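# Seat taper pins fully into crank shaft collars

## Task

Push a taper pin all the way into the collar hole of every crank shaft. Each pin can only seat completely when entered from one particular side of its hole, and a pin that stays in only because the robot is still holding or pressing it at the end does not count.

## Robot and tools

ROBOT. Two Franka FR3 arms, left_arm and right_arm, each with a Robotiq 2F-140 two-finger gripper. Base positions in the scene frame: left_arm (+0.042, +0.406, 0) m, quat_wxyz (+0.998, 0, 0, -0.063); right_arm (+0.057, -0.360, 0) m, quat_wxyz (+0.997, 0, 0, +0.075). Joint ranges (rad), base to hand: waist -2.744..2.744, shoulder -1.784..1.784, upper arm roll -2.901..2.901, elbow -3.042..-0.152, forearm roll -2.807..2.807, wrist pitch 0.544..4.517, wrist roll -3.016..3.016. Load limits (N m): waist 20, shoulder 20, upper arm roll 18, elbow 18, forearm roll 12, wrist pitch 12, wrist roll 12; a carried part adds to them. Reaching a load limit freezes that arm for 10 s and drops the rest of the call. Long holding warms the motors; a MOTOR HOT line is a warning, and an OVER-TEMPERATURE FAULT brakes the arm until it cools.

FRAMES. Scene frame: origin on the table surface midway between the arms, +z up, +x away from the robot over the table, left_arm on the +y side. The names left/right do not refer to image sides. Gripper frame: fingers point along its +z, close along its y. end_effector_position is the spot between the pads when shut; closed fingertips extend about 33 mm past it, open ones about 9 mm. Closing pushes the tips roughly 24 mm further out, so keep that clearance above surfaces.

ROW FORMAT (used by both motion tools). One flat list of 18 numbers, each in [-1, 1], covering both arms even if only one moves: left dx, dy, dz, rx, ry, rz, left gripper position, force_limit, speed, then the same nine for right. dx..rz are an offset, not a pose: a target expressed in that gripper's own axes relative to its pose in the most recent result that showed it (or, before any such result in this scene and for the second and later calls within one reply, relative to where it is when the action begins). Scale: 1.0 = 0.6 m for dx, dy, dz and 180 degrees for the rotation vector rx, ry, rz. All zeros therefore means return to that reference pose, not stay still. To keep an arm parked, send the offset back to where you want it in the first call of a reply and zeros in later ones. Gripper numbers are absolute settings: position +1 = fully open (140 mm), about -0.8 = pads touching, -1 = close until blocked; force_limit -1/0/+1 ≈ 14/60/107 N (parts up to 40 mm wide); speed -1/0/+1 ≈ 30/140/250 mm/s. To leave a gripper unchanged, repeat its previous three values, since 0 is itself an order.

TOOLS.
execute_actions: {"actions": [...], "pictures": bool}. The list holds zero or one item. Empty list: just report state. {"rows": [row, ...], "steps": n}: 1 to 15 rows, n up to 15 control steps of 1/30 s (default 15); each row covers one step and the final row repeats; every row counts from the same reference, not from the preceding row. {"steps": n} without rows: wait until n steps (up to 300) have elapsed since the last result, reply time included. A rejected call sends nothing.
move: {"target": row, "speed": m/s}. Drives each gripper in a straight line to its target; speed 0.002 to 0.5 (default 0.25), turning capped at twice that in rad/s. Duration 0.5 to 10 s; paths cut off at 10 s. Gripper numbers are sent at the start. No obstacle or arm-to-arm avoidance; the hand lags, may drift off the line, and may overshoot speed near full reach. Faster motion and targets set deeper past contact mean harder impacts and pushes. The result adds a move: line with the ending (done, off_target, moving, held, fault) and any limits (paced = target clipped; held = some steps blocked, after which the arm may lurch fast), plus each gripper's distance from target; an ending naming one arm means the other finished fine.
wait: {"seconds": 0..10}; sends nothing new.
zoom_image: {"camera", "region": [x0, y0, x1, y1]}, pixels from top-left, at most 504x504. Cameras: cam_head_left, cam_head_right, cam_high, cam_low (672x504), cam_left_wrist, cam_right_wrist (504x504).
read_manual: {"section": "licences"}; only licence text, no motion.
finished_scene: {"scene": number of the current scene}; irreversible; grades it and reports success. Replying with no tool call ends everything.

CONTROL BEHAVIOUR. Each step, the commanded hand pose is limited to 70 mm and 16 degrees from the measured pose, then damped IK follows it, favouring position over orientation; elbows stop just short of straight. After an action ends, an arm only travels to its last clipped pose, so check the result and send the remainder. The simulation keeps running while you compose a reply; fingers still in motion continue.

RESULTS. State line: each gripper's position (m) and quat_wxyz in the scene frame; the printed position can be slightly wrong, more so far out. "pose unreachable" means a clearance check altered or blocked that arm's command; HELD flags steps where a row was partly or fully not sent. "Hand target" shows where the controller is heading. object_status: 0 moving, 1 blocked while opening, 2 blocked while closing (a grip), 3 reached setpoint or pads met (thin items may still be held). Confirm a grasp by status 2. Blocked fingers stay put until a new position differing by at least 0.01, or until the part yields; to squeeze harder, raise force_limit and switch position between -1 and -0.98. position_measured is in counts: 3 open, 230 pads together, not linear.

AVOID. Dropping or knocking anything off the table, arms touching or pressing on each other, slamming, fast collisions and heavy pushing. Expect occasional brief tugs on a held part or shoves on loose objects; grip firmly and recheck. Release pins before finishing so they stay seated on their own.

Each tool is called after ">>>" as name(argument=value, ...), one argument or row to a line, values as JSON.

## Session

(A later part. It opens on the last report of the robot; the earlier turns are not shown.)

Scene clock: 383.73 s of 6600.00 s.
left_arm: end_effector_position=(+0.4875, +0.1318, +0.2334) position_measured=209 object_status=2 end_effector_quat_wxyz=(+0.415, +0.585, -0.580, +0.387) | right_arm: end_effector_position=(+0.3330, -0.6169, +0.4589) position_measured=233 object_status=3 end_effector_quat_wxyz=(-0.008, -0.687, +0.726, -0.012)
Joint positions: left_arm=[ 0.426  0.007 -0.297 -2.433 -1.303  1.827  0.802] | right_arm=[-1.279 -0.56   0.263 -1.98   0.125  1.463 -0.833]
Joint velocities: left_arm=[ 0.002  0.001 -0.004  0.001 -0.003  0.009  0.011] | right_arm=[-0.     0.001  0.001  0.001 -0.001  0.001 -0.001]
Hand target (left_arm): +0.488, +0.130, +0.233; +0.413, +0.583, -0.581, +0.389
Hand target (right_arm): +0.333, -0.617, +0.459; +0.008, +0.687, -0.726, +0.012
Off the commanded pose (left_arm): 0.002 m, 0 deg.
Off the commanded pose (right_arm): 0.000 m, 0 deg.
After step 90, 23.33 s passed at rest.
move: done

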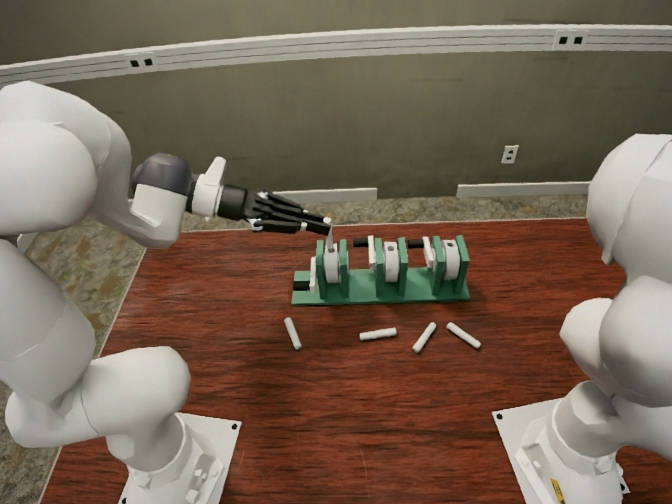

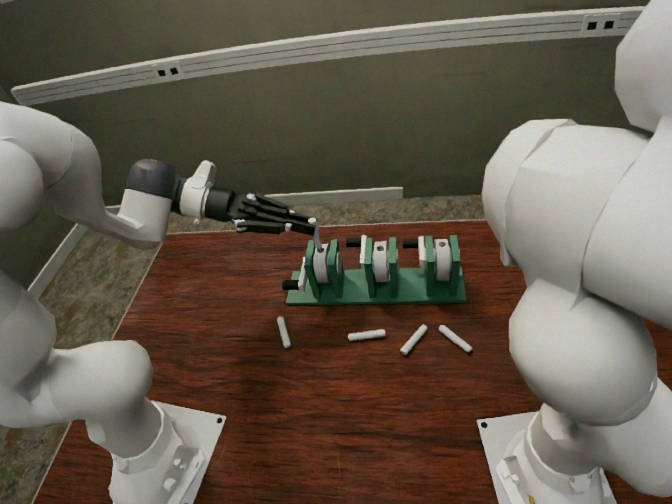

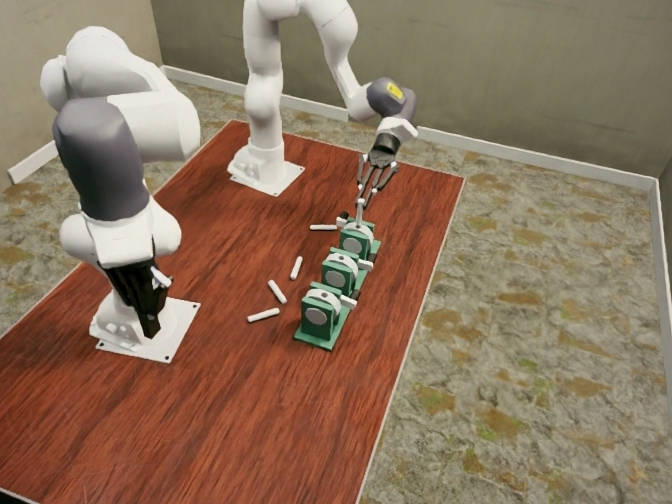

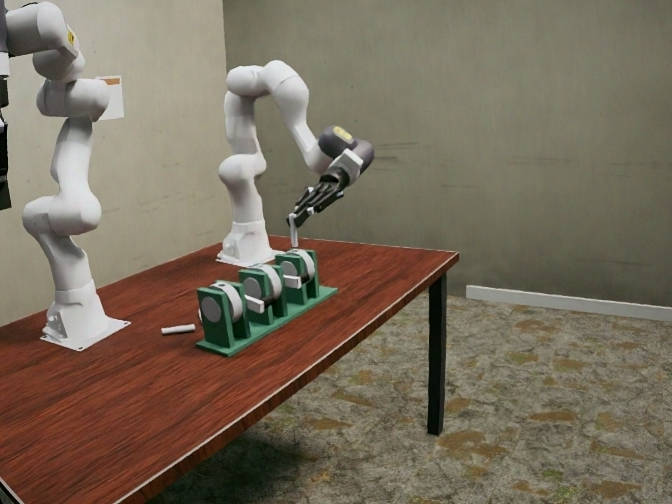

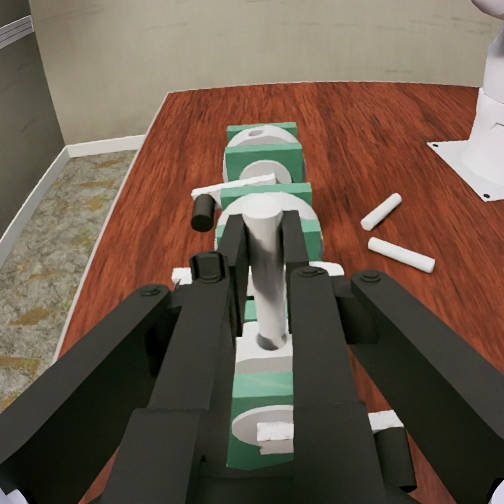

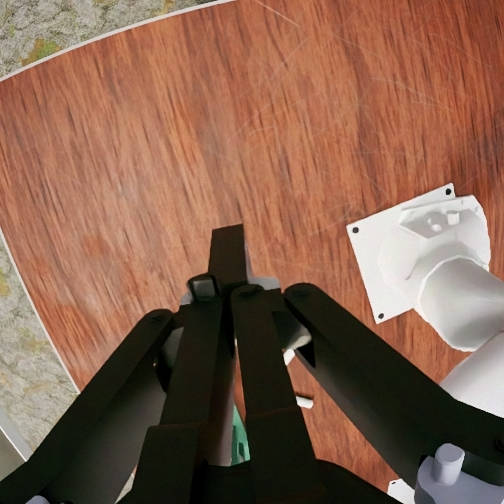

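>>> move(
  target=[-0.030,-0.002,0.0145,0,0,0,-1,0,-0.5,0,0,0,0,0,0,-1,0,0],
  speed=0.01,
)

>>> zoom_image(
  camera="cam_left_wrist",
  region=[210, 250, 340, 380],
)

>>> zoom_image(
  camera="cam_head_left",
  region=[300, 210, 360, 270],
)

Scene clock: 392.27 s of 6600.00 s.
left_arm: end_effector_position=(+0.4872, +0.1308, +0.2141) position_measured=209 object_status=2 end_effector_quat_wxyz=(+0.417, +0.586, -0.579, +0.385) | right_arm: end_effector_position=(+0.3330, -0.6169, +0.4589) position_measured=233 object_status=3 end_effector_quat_wxyz=(-0.008, -0.687, +0.726, -0.012)
Joint positions: left_arm=[ 0.426  0.053 -0.304 -2.433 -1.308  1.851  0.836] | right_arm=[-1.279 -0.56   0.263 -1.98   0.125  1.463 -0.833]
Joint velocities: left_arm=[ 0.     0.003 -0.001  0.    -0.002  0.004  0.005] | right_arm=[-0.001  0.001  0.    -0.001  0.001  0.001 -0.001]
Hand target (left_arm): +0.488, +0.130, +0.214; +0.415, +0.585, -0.580, +0.387
Hand target (right_arm): +0.333, -0.617, +0.459; +0.008, +0.687, -0.726, +0.012
Off the commanded pose (left_arm): 0.001 m, 0 deg.
Off the commanded pose (right_arm): 0.000 m, 0 deg.
After step 90, 3.33 s passed at rest.
move: done

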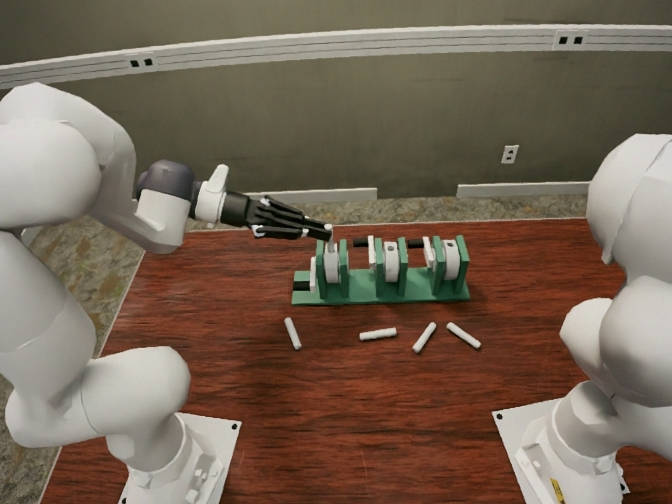

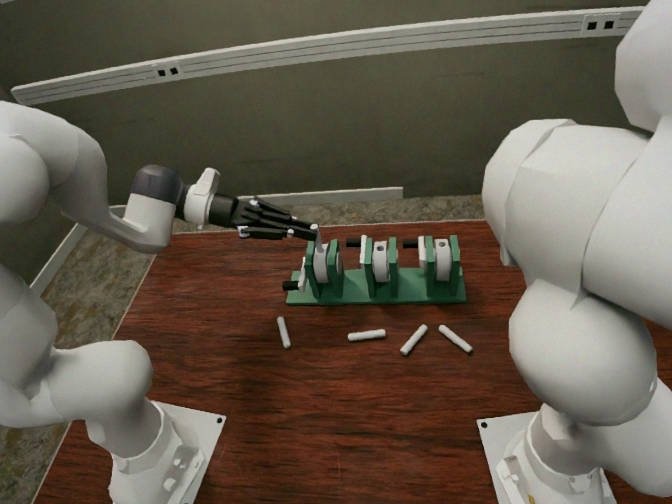

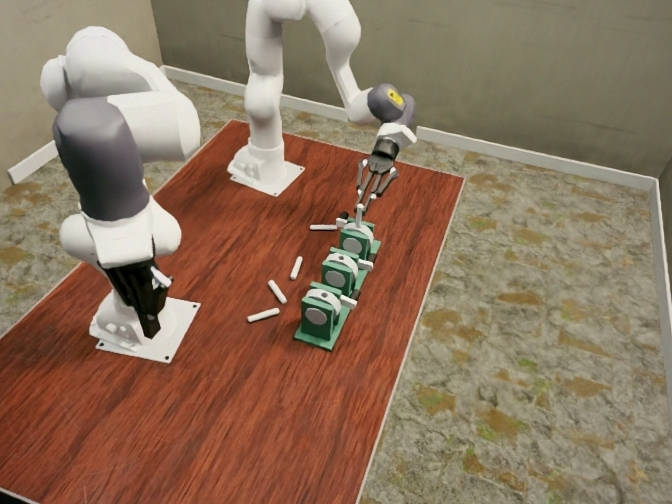

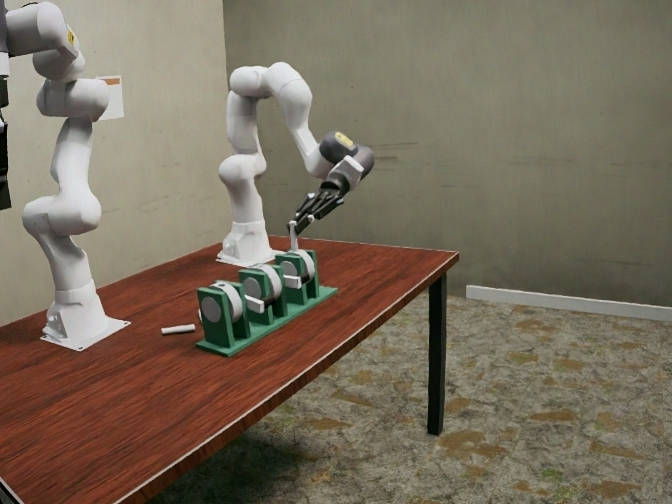

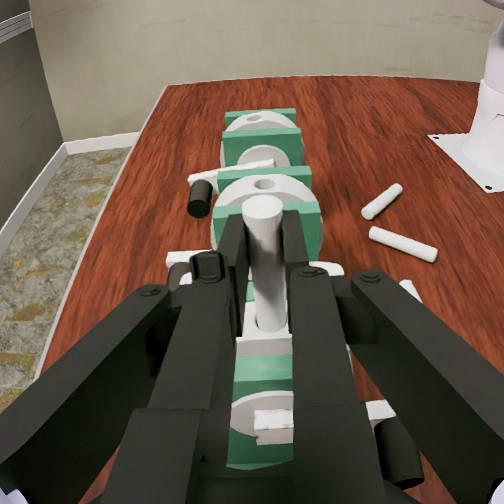

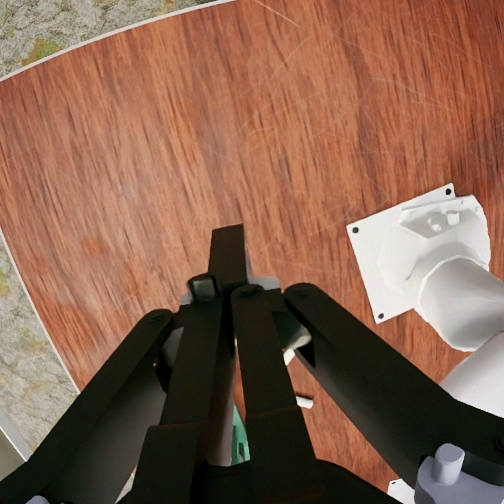

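Region (210, 250, 340, 380) of cam_left_wrist's 504x504 image, scaled by 3.877, with more detail than that image has.

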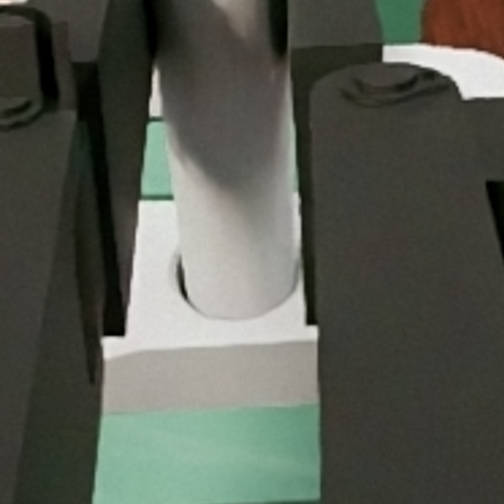

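Region (300, 210, 360, 270) of cam_head_left's 672x504 image, scaled by 8.400, with more detail than that image has.

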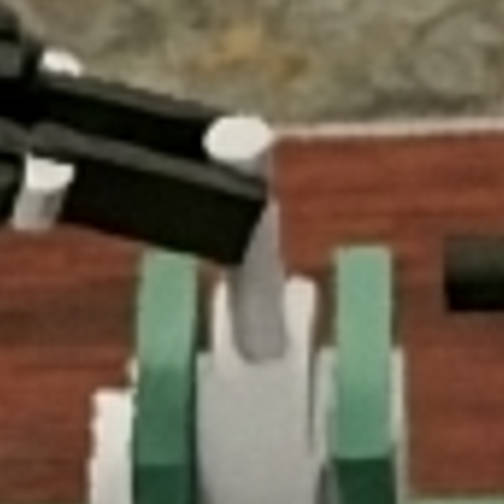

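>>> move(
  target=[-0.0677,-0.0035,0.028,0,0,0,-1,0,-0.5,0,0,0,0,0,0,-1,0,0],
  speed=0.015,
)

>>> zoom_image(
  camera="cam_low",
  region=[260, 200, 330, 270],
)

Scene clock: 400.63 s of 6600.00 s.
left_arm: end_effector_position=(+0.4869, +0.1300, +0.1739) position_measured=209 object_status=2 end_effector_quat_wxyz=(+0.420, +0.584, -0.578, +0.385) | right_arm: end_effector_position=(+0.3330, -0.6169, +0.4589) position_measured=233 object_status=3 end_effector_quat_wxyz=(-0.008, -0.687, +0.726, -0.012)
Joint positions: left_arm=[ 0.423  0.159 -0.308 -2.423 -1.318  1.894  0.919] | right_arm=[-1.279 -0.56   0.263 -1.98   0.125  1.463 -0.833]
Joint velocities: left_arm=[-0.003  0.006 -0.003 -0.    -0.001  0.009  0.01 ] | right_arm=[ 0.     0.001  0.001 -0.002  0.001  0.     0.001]
Hand target (left_arm): +0.488, +0.130, +0.171; +0.417, +0.585, -0.579, +0.385
Hand target (right_arm): +0.333, -0.617, +0.459; +0.008, +0.687, -0.726, +0.012
Off the commanded pose (left_arm): 0.004 m, 0 deg.
Off the commanded pose (right_arm): 0.000 m, 0 deg.
After step 90, 2.20 s passed at rest.
move: off_target (left_arm)

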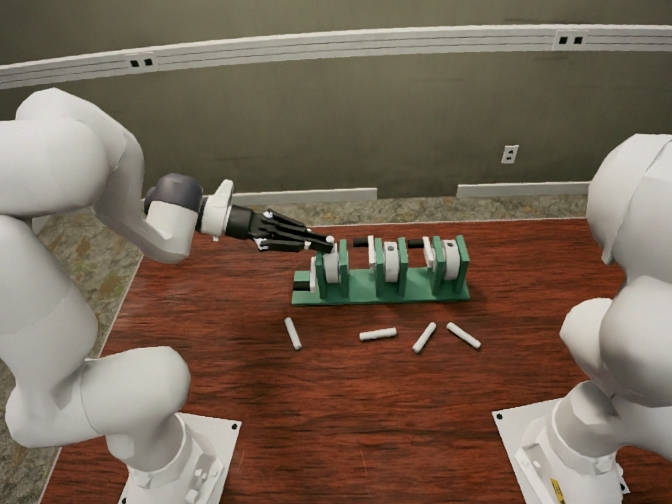

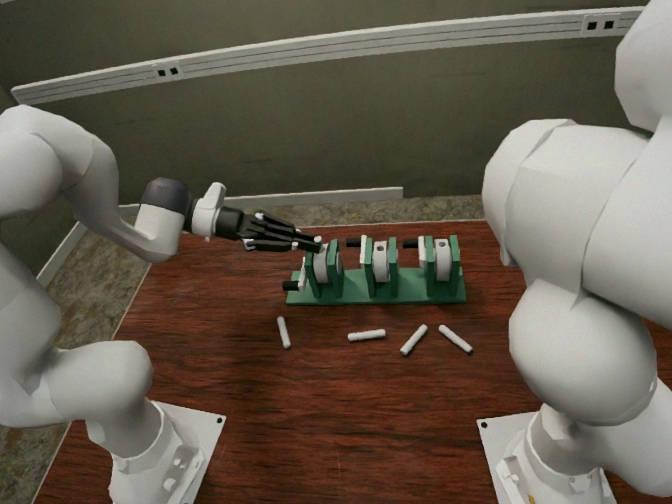

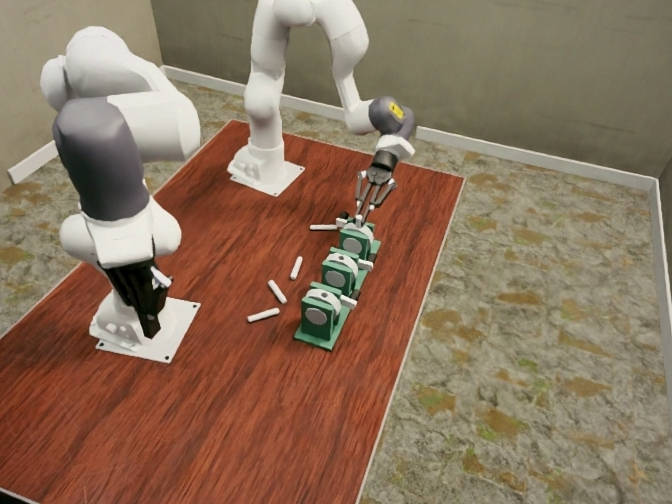

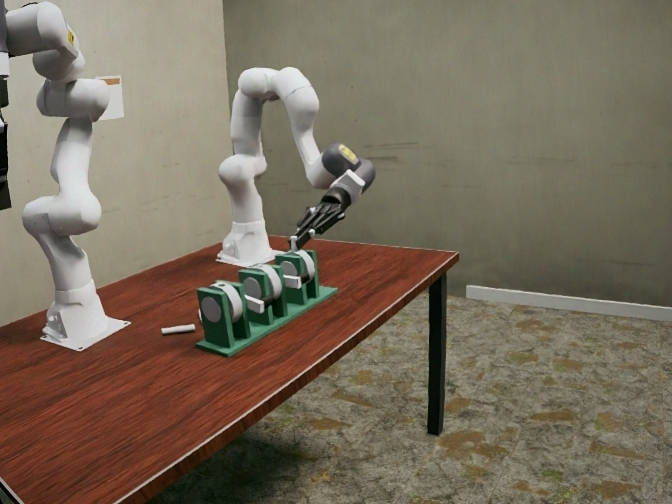

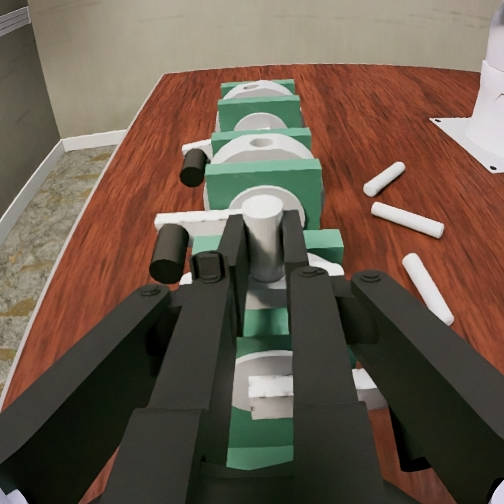

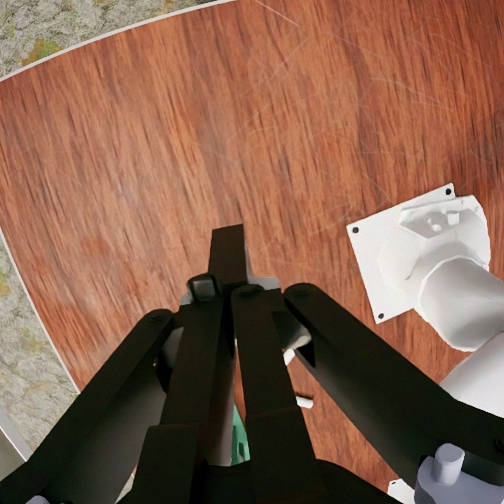

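Region (260, 200, 330, 270) of cam_low's 672x504 image, scaled by 7.200, with more detail than that image has.

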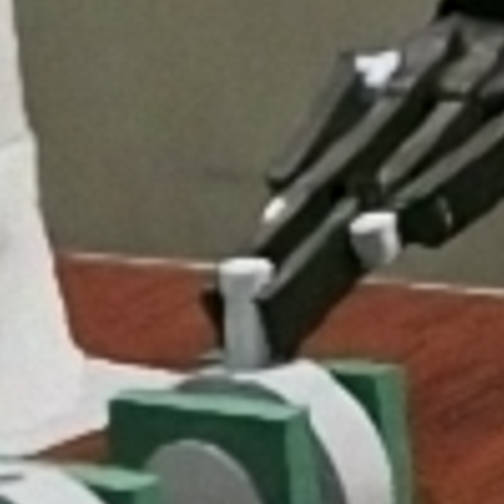

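Release gently.

>>> move(
  target=[0,0,0,0,0,0,-0.45,0,-1,0,0,0,0,0,0,-1,0,0],
  speed=0.02,
)

>>> zoom_image(
  camera="cam_left_wrist",
  region=[190, 190, 350, 350],
)

Scene clock: 405.07 s of 6600.00 s.
left_arm: end_effector_position=(+0.4868, +0.1299, +0.1733) position_measured=186 object_status=0 end_effector_quat_wxyz=(+0.419, +0.584, -0.579, +0.385) | right_arm: end_effector_position=(+0.3330, -0.6169, +0.4589) position_measured=233 object_status=3 end_effector_quat_wxyz=(-0.008, -0.687, +0.726, -0.012)
Joint positions: left_arm=[ 0.423  0.16  -0.308 -2.423 -1.318  1.895  0.921] | right_arm=[-1.279 -0.56   0.263 -1.98   0.125  1.463 -0.833]
Joint velocities: left_arm=[ 0.     0.001 -0.001 -0.     0.     0.     0.001] | right_arm=[-0.    -0.    -0.     0.001 -0.001 -0.001 -0.001]
Hand target (left_arm): +0.487, +0.130, +0.174; +0.420, +0.584, -0.578, +0.385
Hand target (right_arm): +0.333, -0.617, +0.459; +0.008, +0.687, -0.726, +0.012
Off the commanded pose (left_arm): 0.001 m, 0 deg.
Off the commanded pose (right_arm): 0.000 m, 0 deg.
After step 90, 0.73 s passed at rest.
move: done

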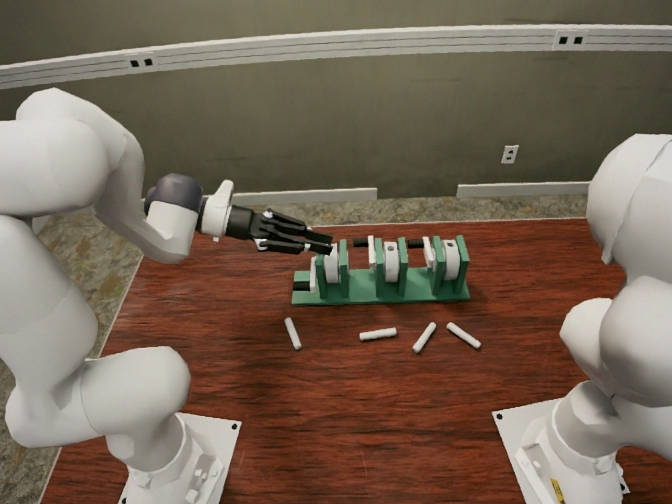

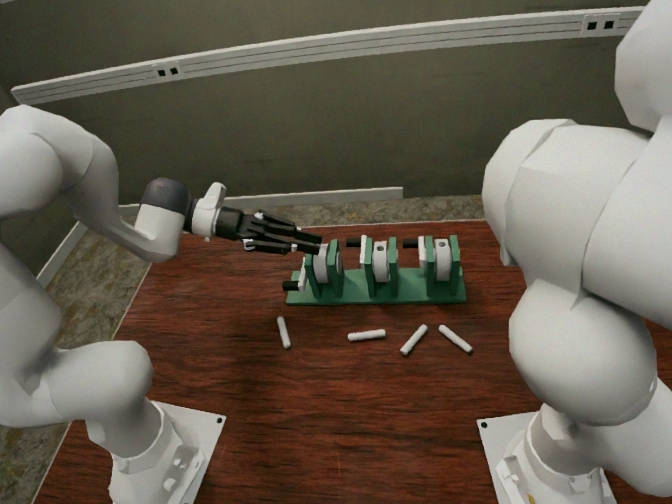

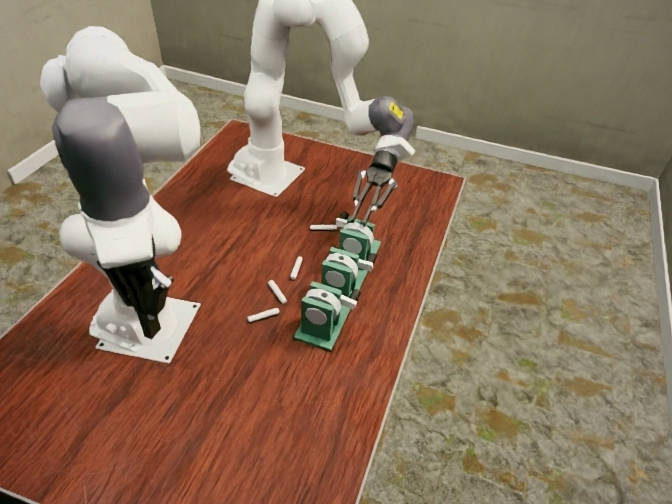

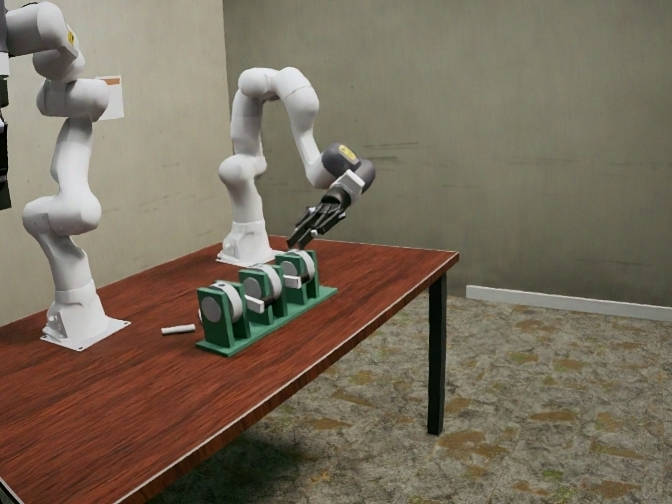

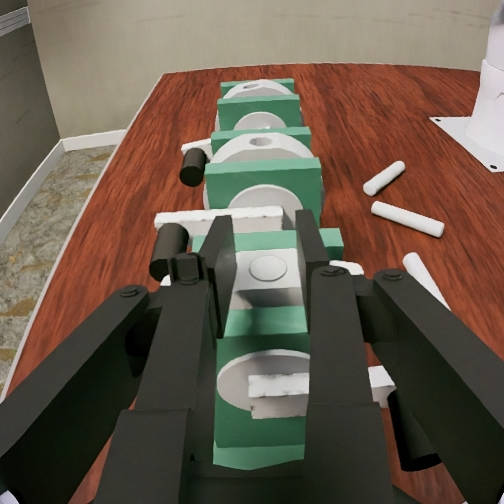

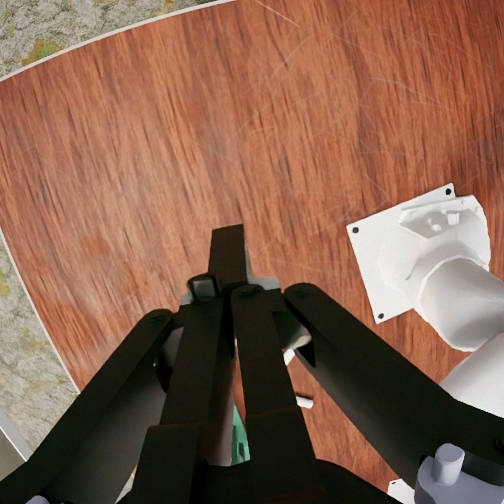

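Region (190, 190, 350, 350) of cam_left_wrist's 504x504 image, scaled by 3.150, with more detail than that image has.

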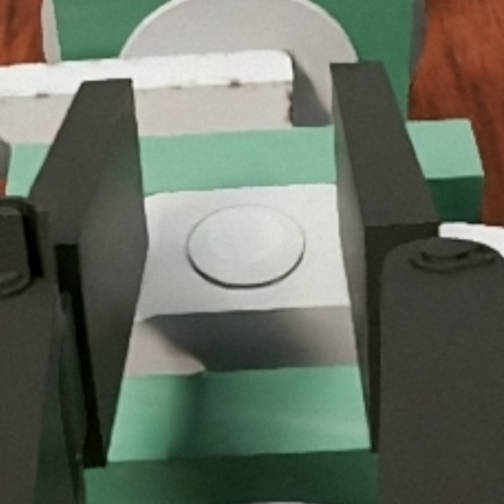

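>>> execute_actions(
  actions=[],
)

Scene clock: 421.10 s of 6600.00 s.
left_arm: end_effector_position=(+0.4868, +0.1299, +0.1733) position_measured=186 object_status=3 end_effector_quat_wxyz=(+0.419, +0.584, -0.579, +0.385) | right_arm: end_effector_position=(+0.3330, -0.6169, +0.4589) position_measured=233 object_status=3 end_effector_quat_wxyz=(-0.008, -0.687, +0.726, -0.012)
Joint positions: left_arm=[ 0.423  0.16  -0.308 -2.423 -1.318  1.895  0.921] | right_arm=[-1.279 -0.56   0.263 -1.98   0.125  1.463 -0.833]
Joint velocities: left_arm=[-0.    -0.002  0.    -0.    -0.001  0.     0.001] | right_arm=[-0.001  0.001 -0.     0.    -0.001  0.    -0.001]
Hand target (left_arm): +0.487, +0.130, +0.174; +0.420, +0.584, -0.578, +0.385
Hand target (right_arm): +0.333, -0.617, +0.459; +0.008, +0.687, -0.726, +0.012
Off the commanded pose (left_arm): 0.001 m, 0 deg.
Off the commanded pose (right_arm): 0.000 m, 0 deg.
Steps of this call (steps 1 to 90: nothing new was sent; then 13.03 s passed at rest). Readings (end_effector_position | what the end effector reports):
1: left_arm (+0.4868, +0.1299, +0.1733) | right_arm (+0.3330, -0.6169, +0.4589) | left_arm position_measured=186 object_status=3 | right_arm position_measured=233 object_status=3
2: left_arm (+0.4868, +0.1299, +0.1733) | right_arm (+0.3330, -0.6169, +0.4589) | left_arm position_measured=186 object_status=3 | right_arm position_measured=233 object_status=3
4: left_arm (+0.4868, +0.1299, +0.1733) | right_arm (+0.3330, -0.6169, +0.4589) | left_arm position_measured=186 object_status=3 | right_arm position_measured=233 object_status=3
8: left_arm (+0.4868, +0.1299, +0.1733) | right_arm (+0.3330, -0.6169, +0.4589) | left_arm position_measured=186 object_status=3 | right_arm position_measured=233 object_status=3
90: the state above

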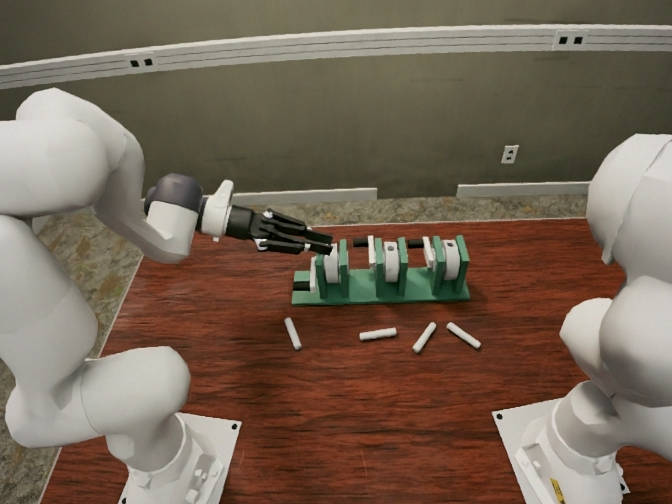

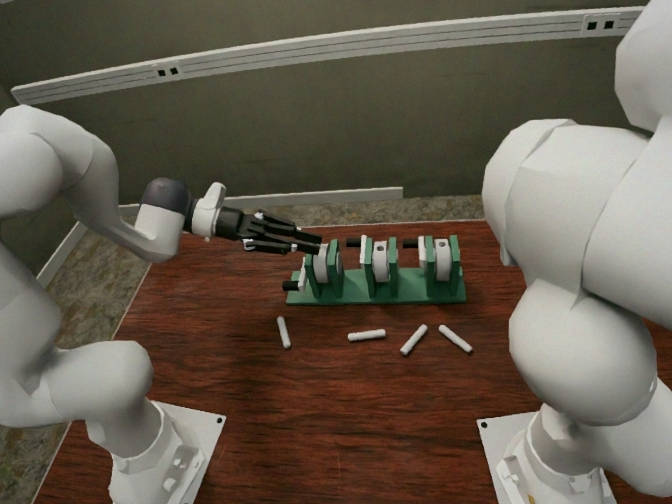

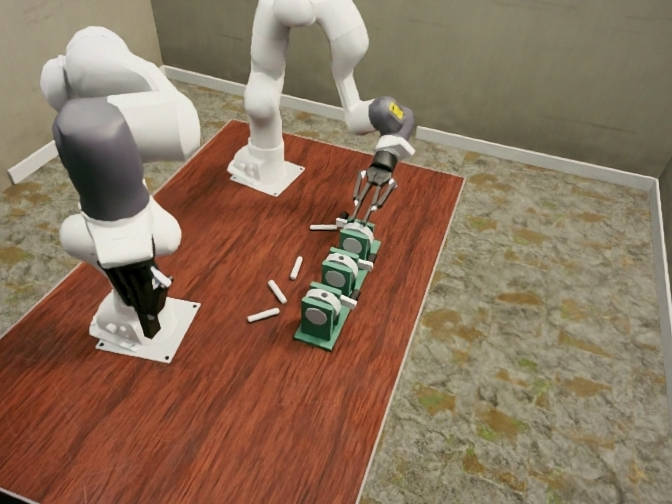

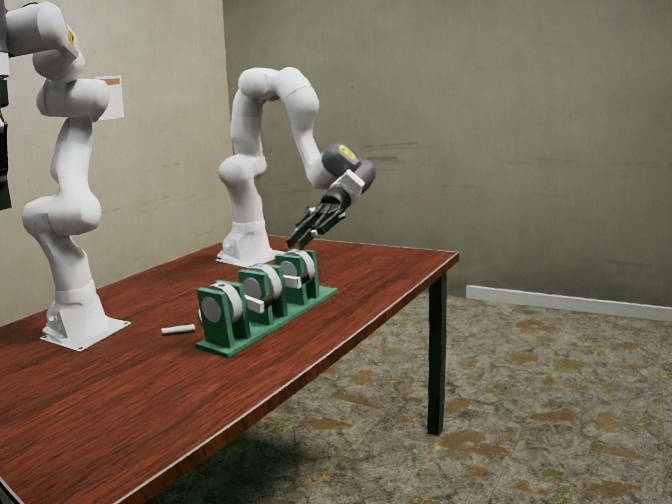

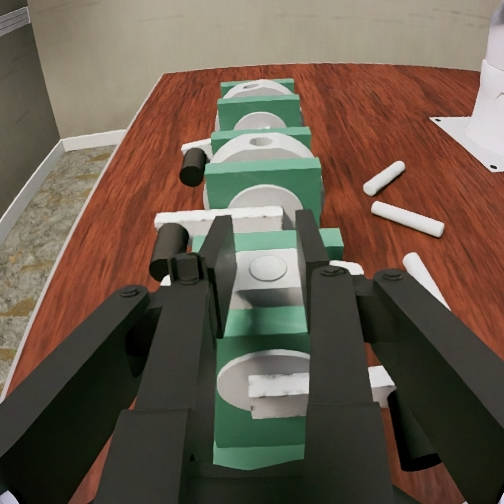

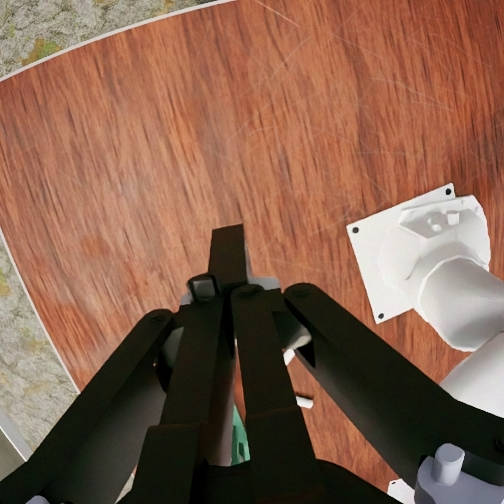

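>>> move(
  target=[0.124,0,-0.048,0,0,0,-0.42,0,0, 0,0,0,0,0,0,-1,0,0],
  speed=0.15,
)

>>> move(
  target=[-0.068,0.213,0.378,0.040,-0.494,-0.051,-0.42,0,0, 0,0,0,0,0,0,-1,0,0],
  speed=0.25,
)

Scene clock: 441.70 s of 6600.00 s.
left_arm: end_effector_position=(+0.4901, +0.1300, +0.2511) position_measured=182 object_status=3 end_effector_quat_wxyz=(+0.416, +0.582, -0.581, +0.388) | right_arm: end_effector_position=(+0.3330, -0.6169, +0.4589) position_measured=233 object_status=3 end_effector_quat_wxyz=(-0.008, -0.687, +0.726, -0.012)
Joint positions: left_arm=[ 0.431 -0.019 -0.3   -2.42  -1.299  1.804  0.771] | right_arm=[-1.279 -0.56   0.263 -1.98   0.125  1.463 -0.833]
Joint velocities: left_arm=[ 0.001 -0.     0.001 -0.001  0.001 -0.003 -0.032] | right_arm=[-0.001  0.001 -0.     0.     0.001 -0.     0.001]
Hand target (left_arm): +0.490, +0.131, +0.252; +0.419, +0.584, -0.579, +0.385
Hand target (right_arm): +0.333, -0.617, +0.459; +0.008, +0.687, -0.726, +0.012
Off the commanded pose (left_arm): 0.002 m, 1 deg.
Off the commanded pose (right_arm): 0.000 m, 0 deg.
After step 90, 16.37 s passed at rest.
move: done

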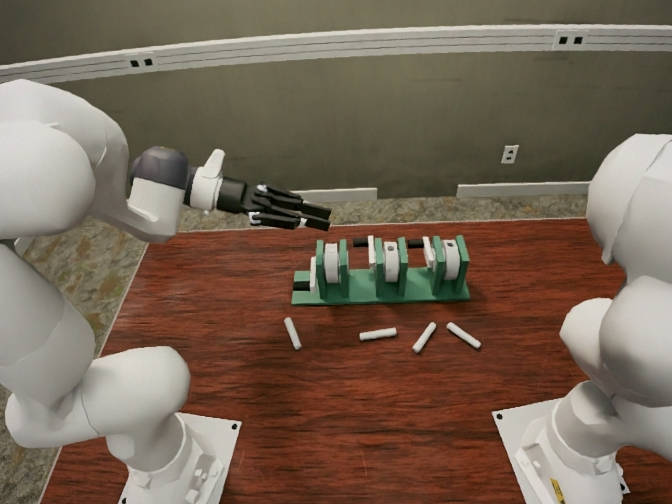

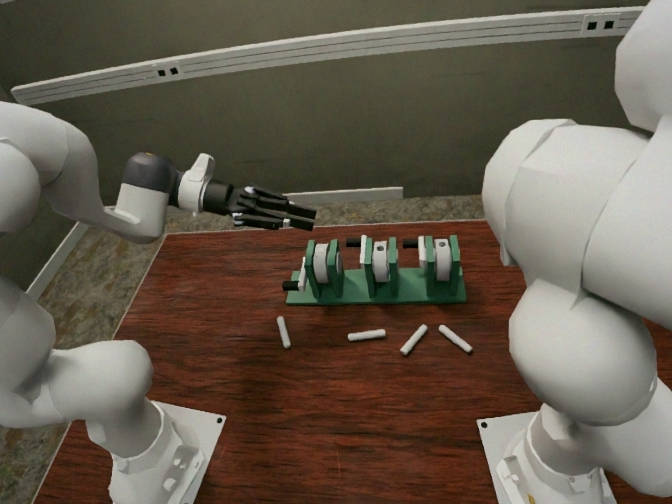

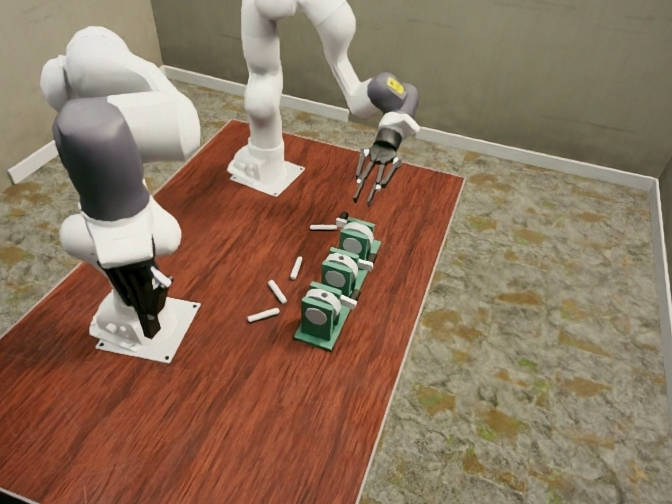

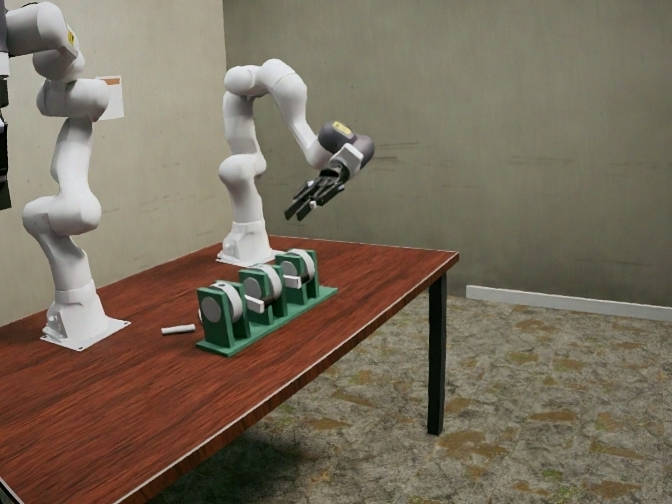

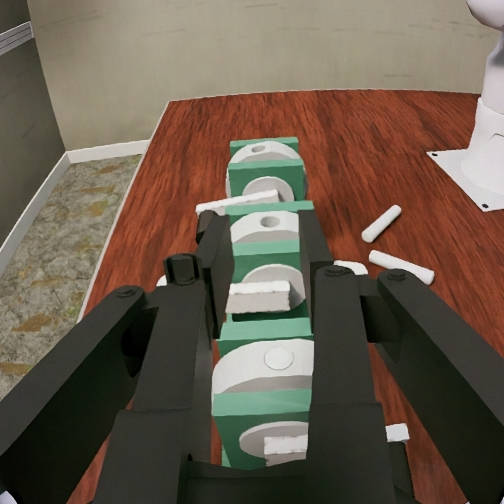

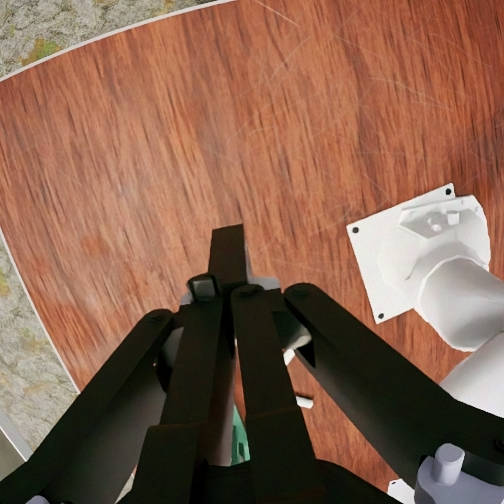

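Scene clock: 445.67 s of 6600.00 s.
left_arm: end_effector_position=(+0.3710, -0.0548, +0.1390) position_measured=182 object_status=3 end_effector_quat_wxyz=(-0.133, +0.753, -0.631, -0.130) | right_arm: end_effector_position=(+0.3330, -0.6169, +0.4589) position_measured=233 object_status=3 end_effector_quat_wxyz=(-0.008, -0.687, +0.726, -0.012)
Joint positions: left_arm=[ 1.346 -0.826 -1.969 -1.618 -0.504  1.65  -0.828] | right_arm=[-1.279 -0.56   0.263 -1.98   0.125  1.463 -0.833]
Joint velocities: left_arm=[ 0.001  0.     0.     0.    -0.    -0.013 -0.021] | right_arm=[-0.002  0.001  0.    -0.     0.001 -0.001  0.   ]
Hand target (left_arm): +0.370, -0.054, +0.138; -0.132, +0.757, -0.626, -0.132
Hand target (right_arm): +0.333, -0.617, +0.459; +0.008, +0.687, -0.726, +0.012
Off the commanded pose (left_arm): 0.020 m, 2 deg.
Off the commanded pose (right_arm): 0.000 m, 0 deg.
move: off_target (left_arm)

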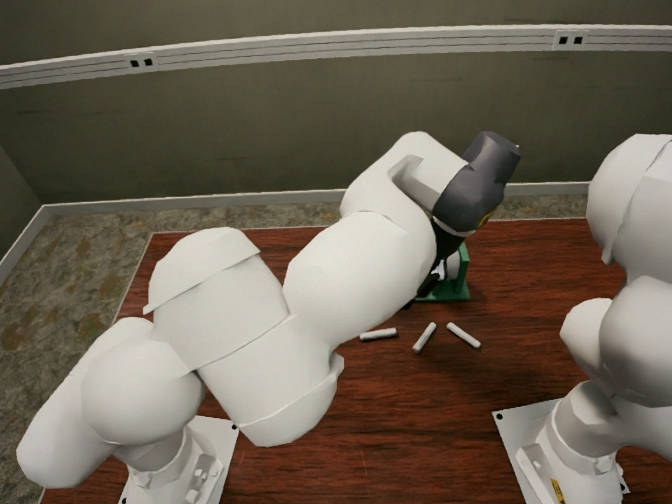

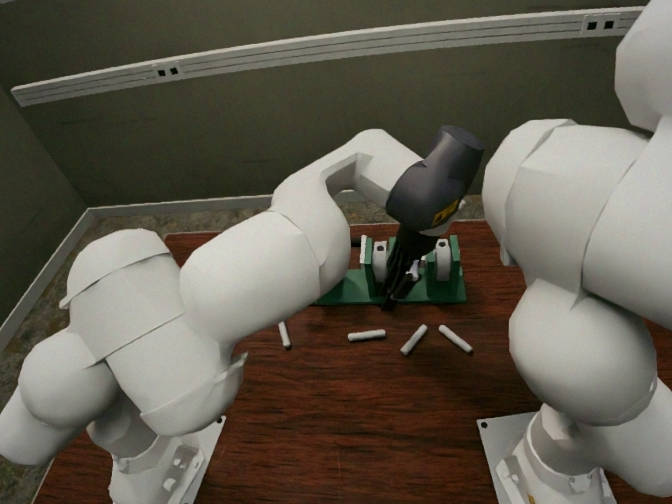

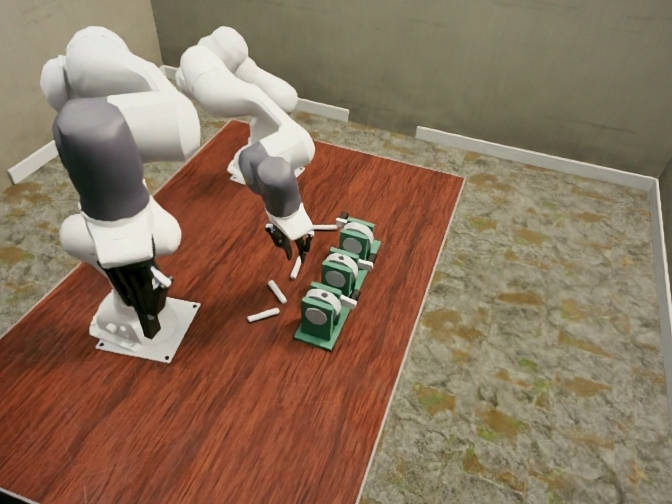

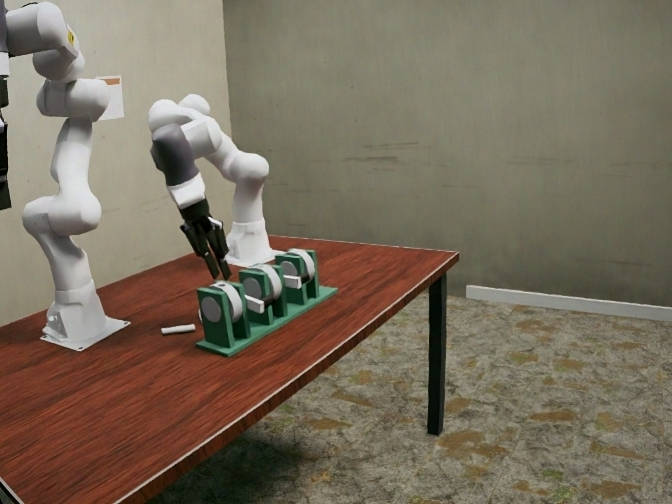

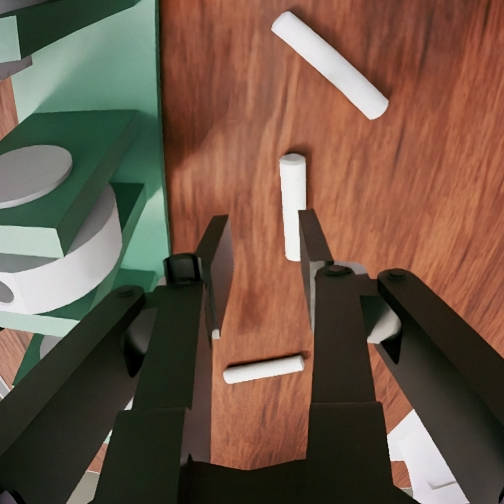

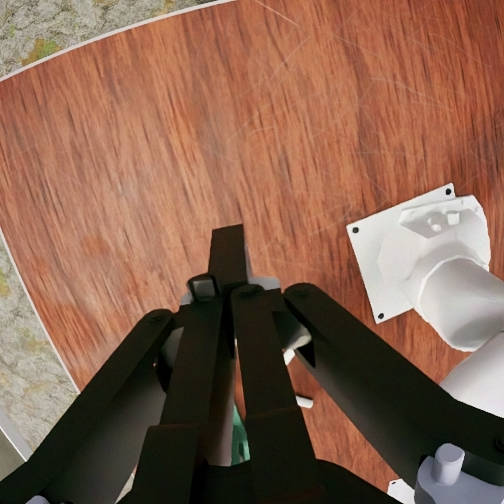

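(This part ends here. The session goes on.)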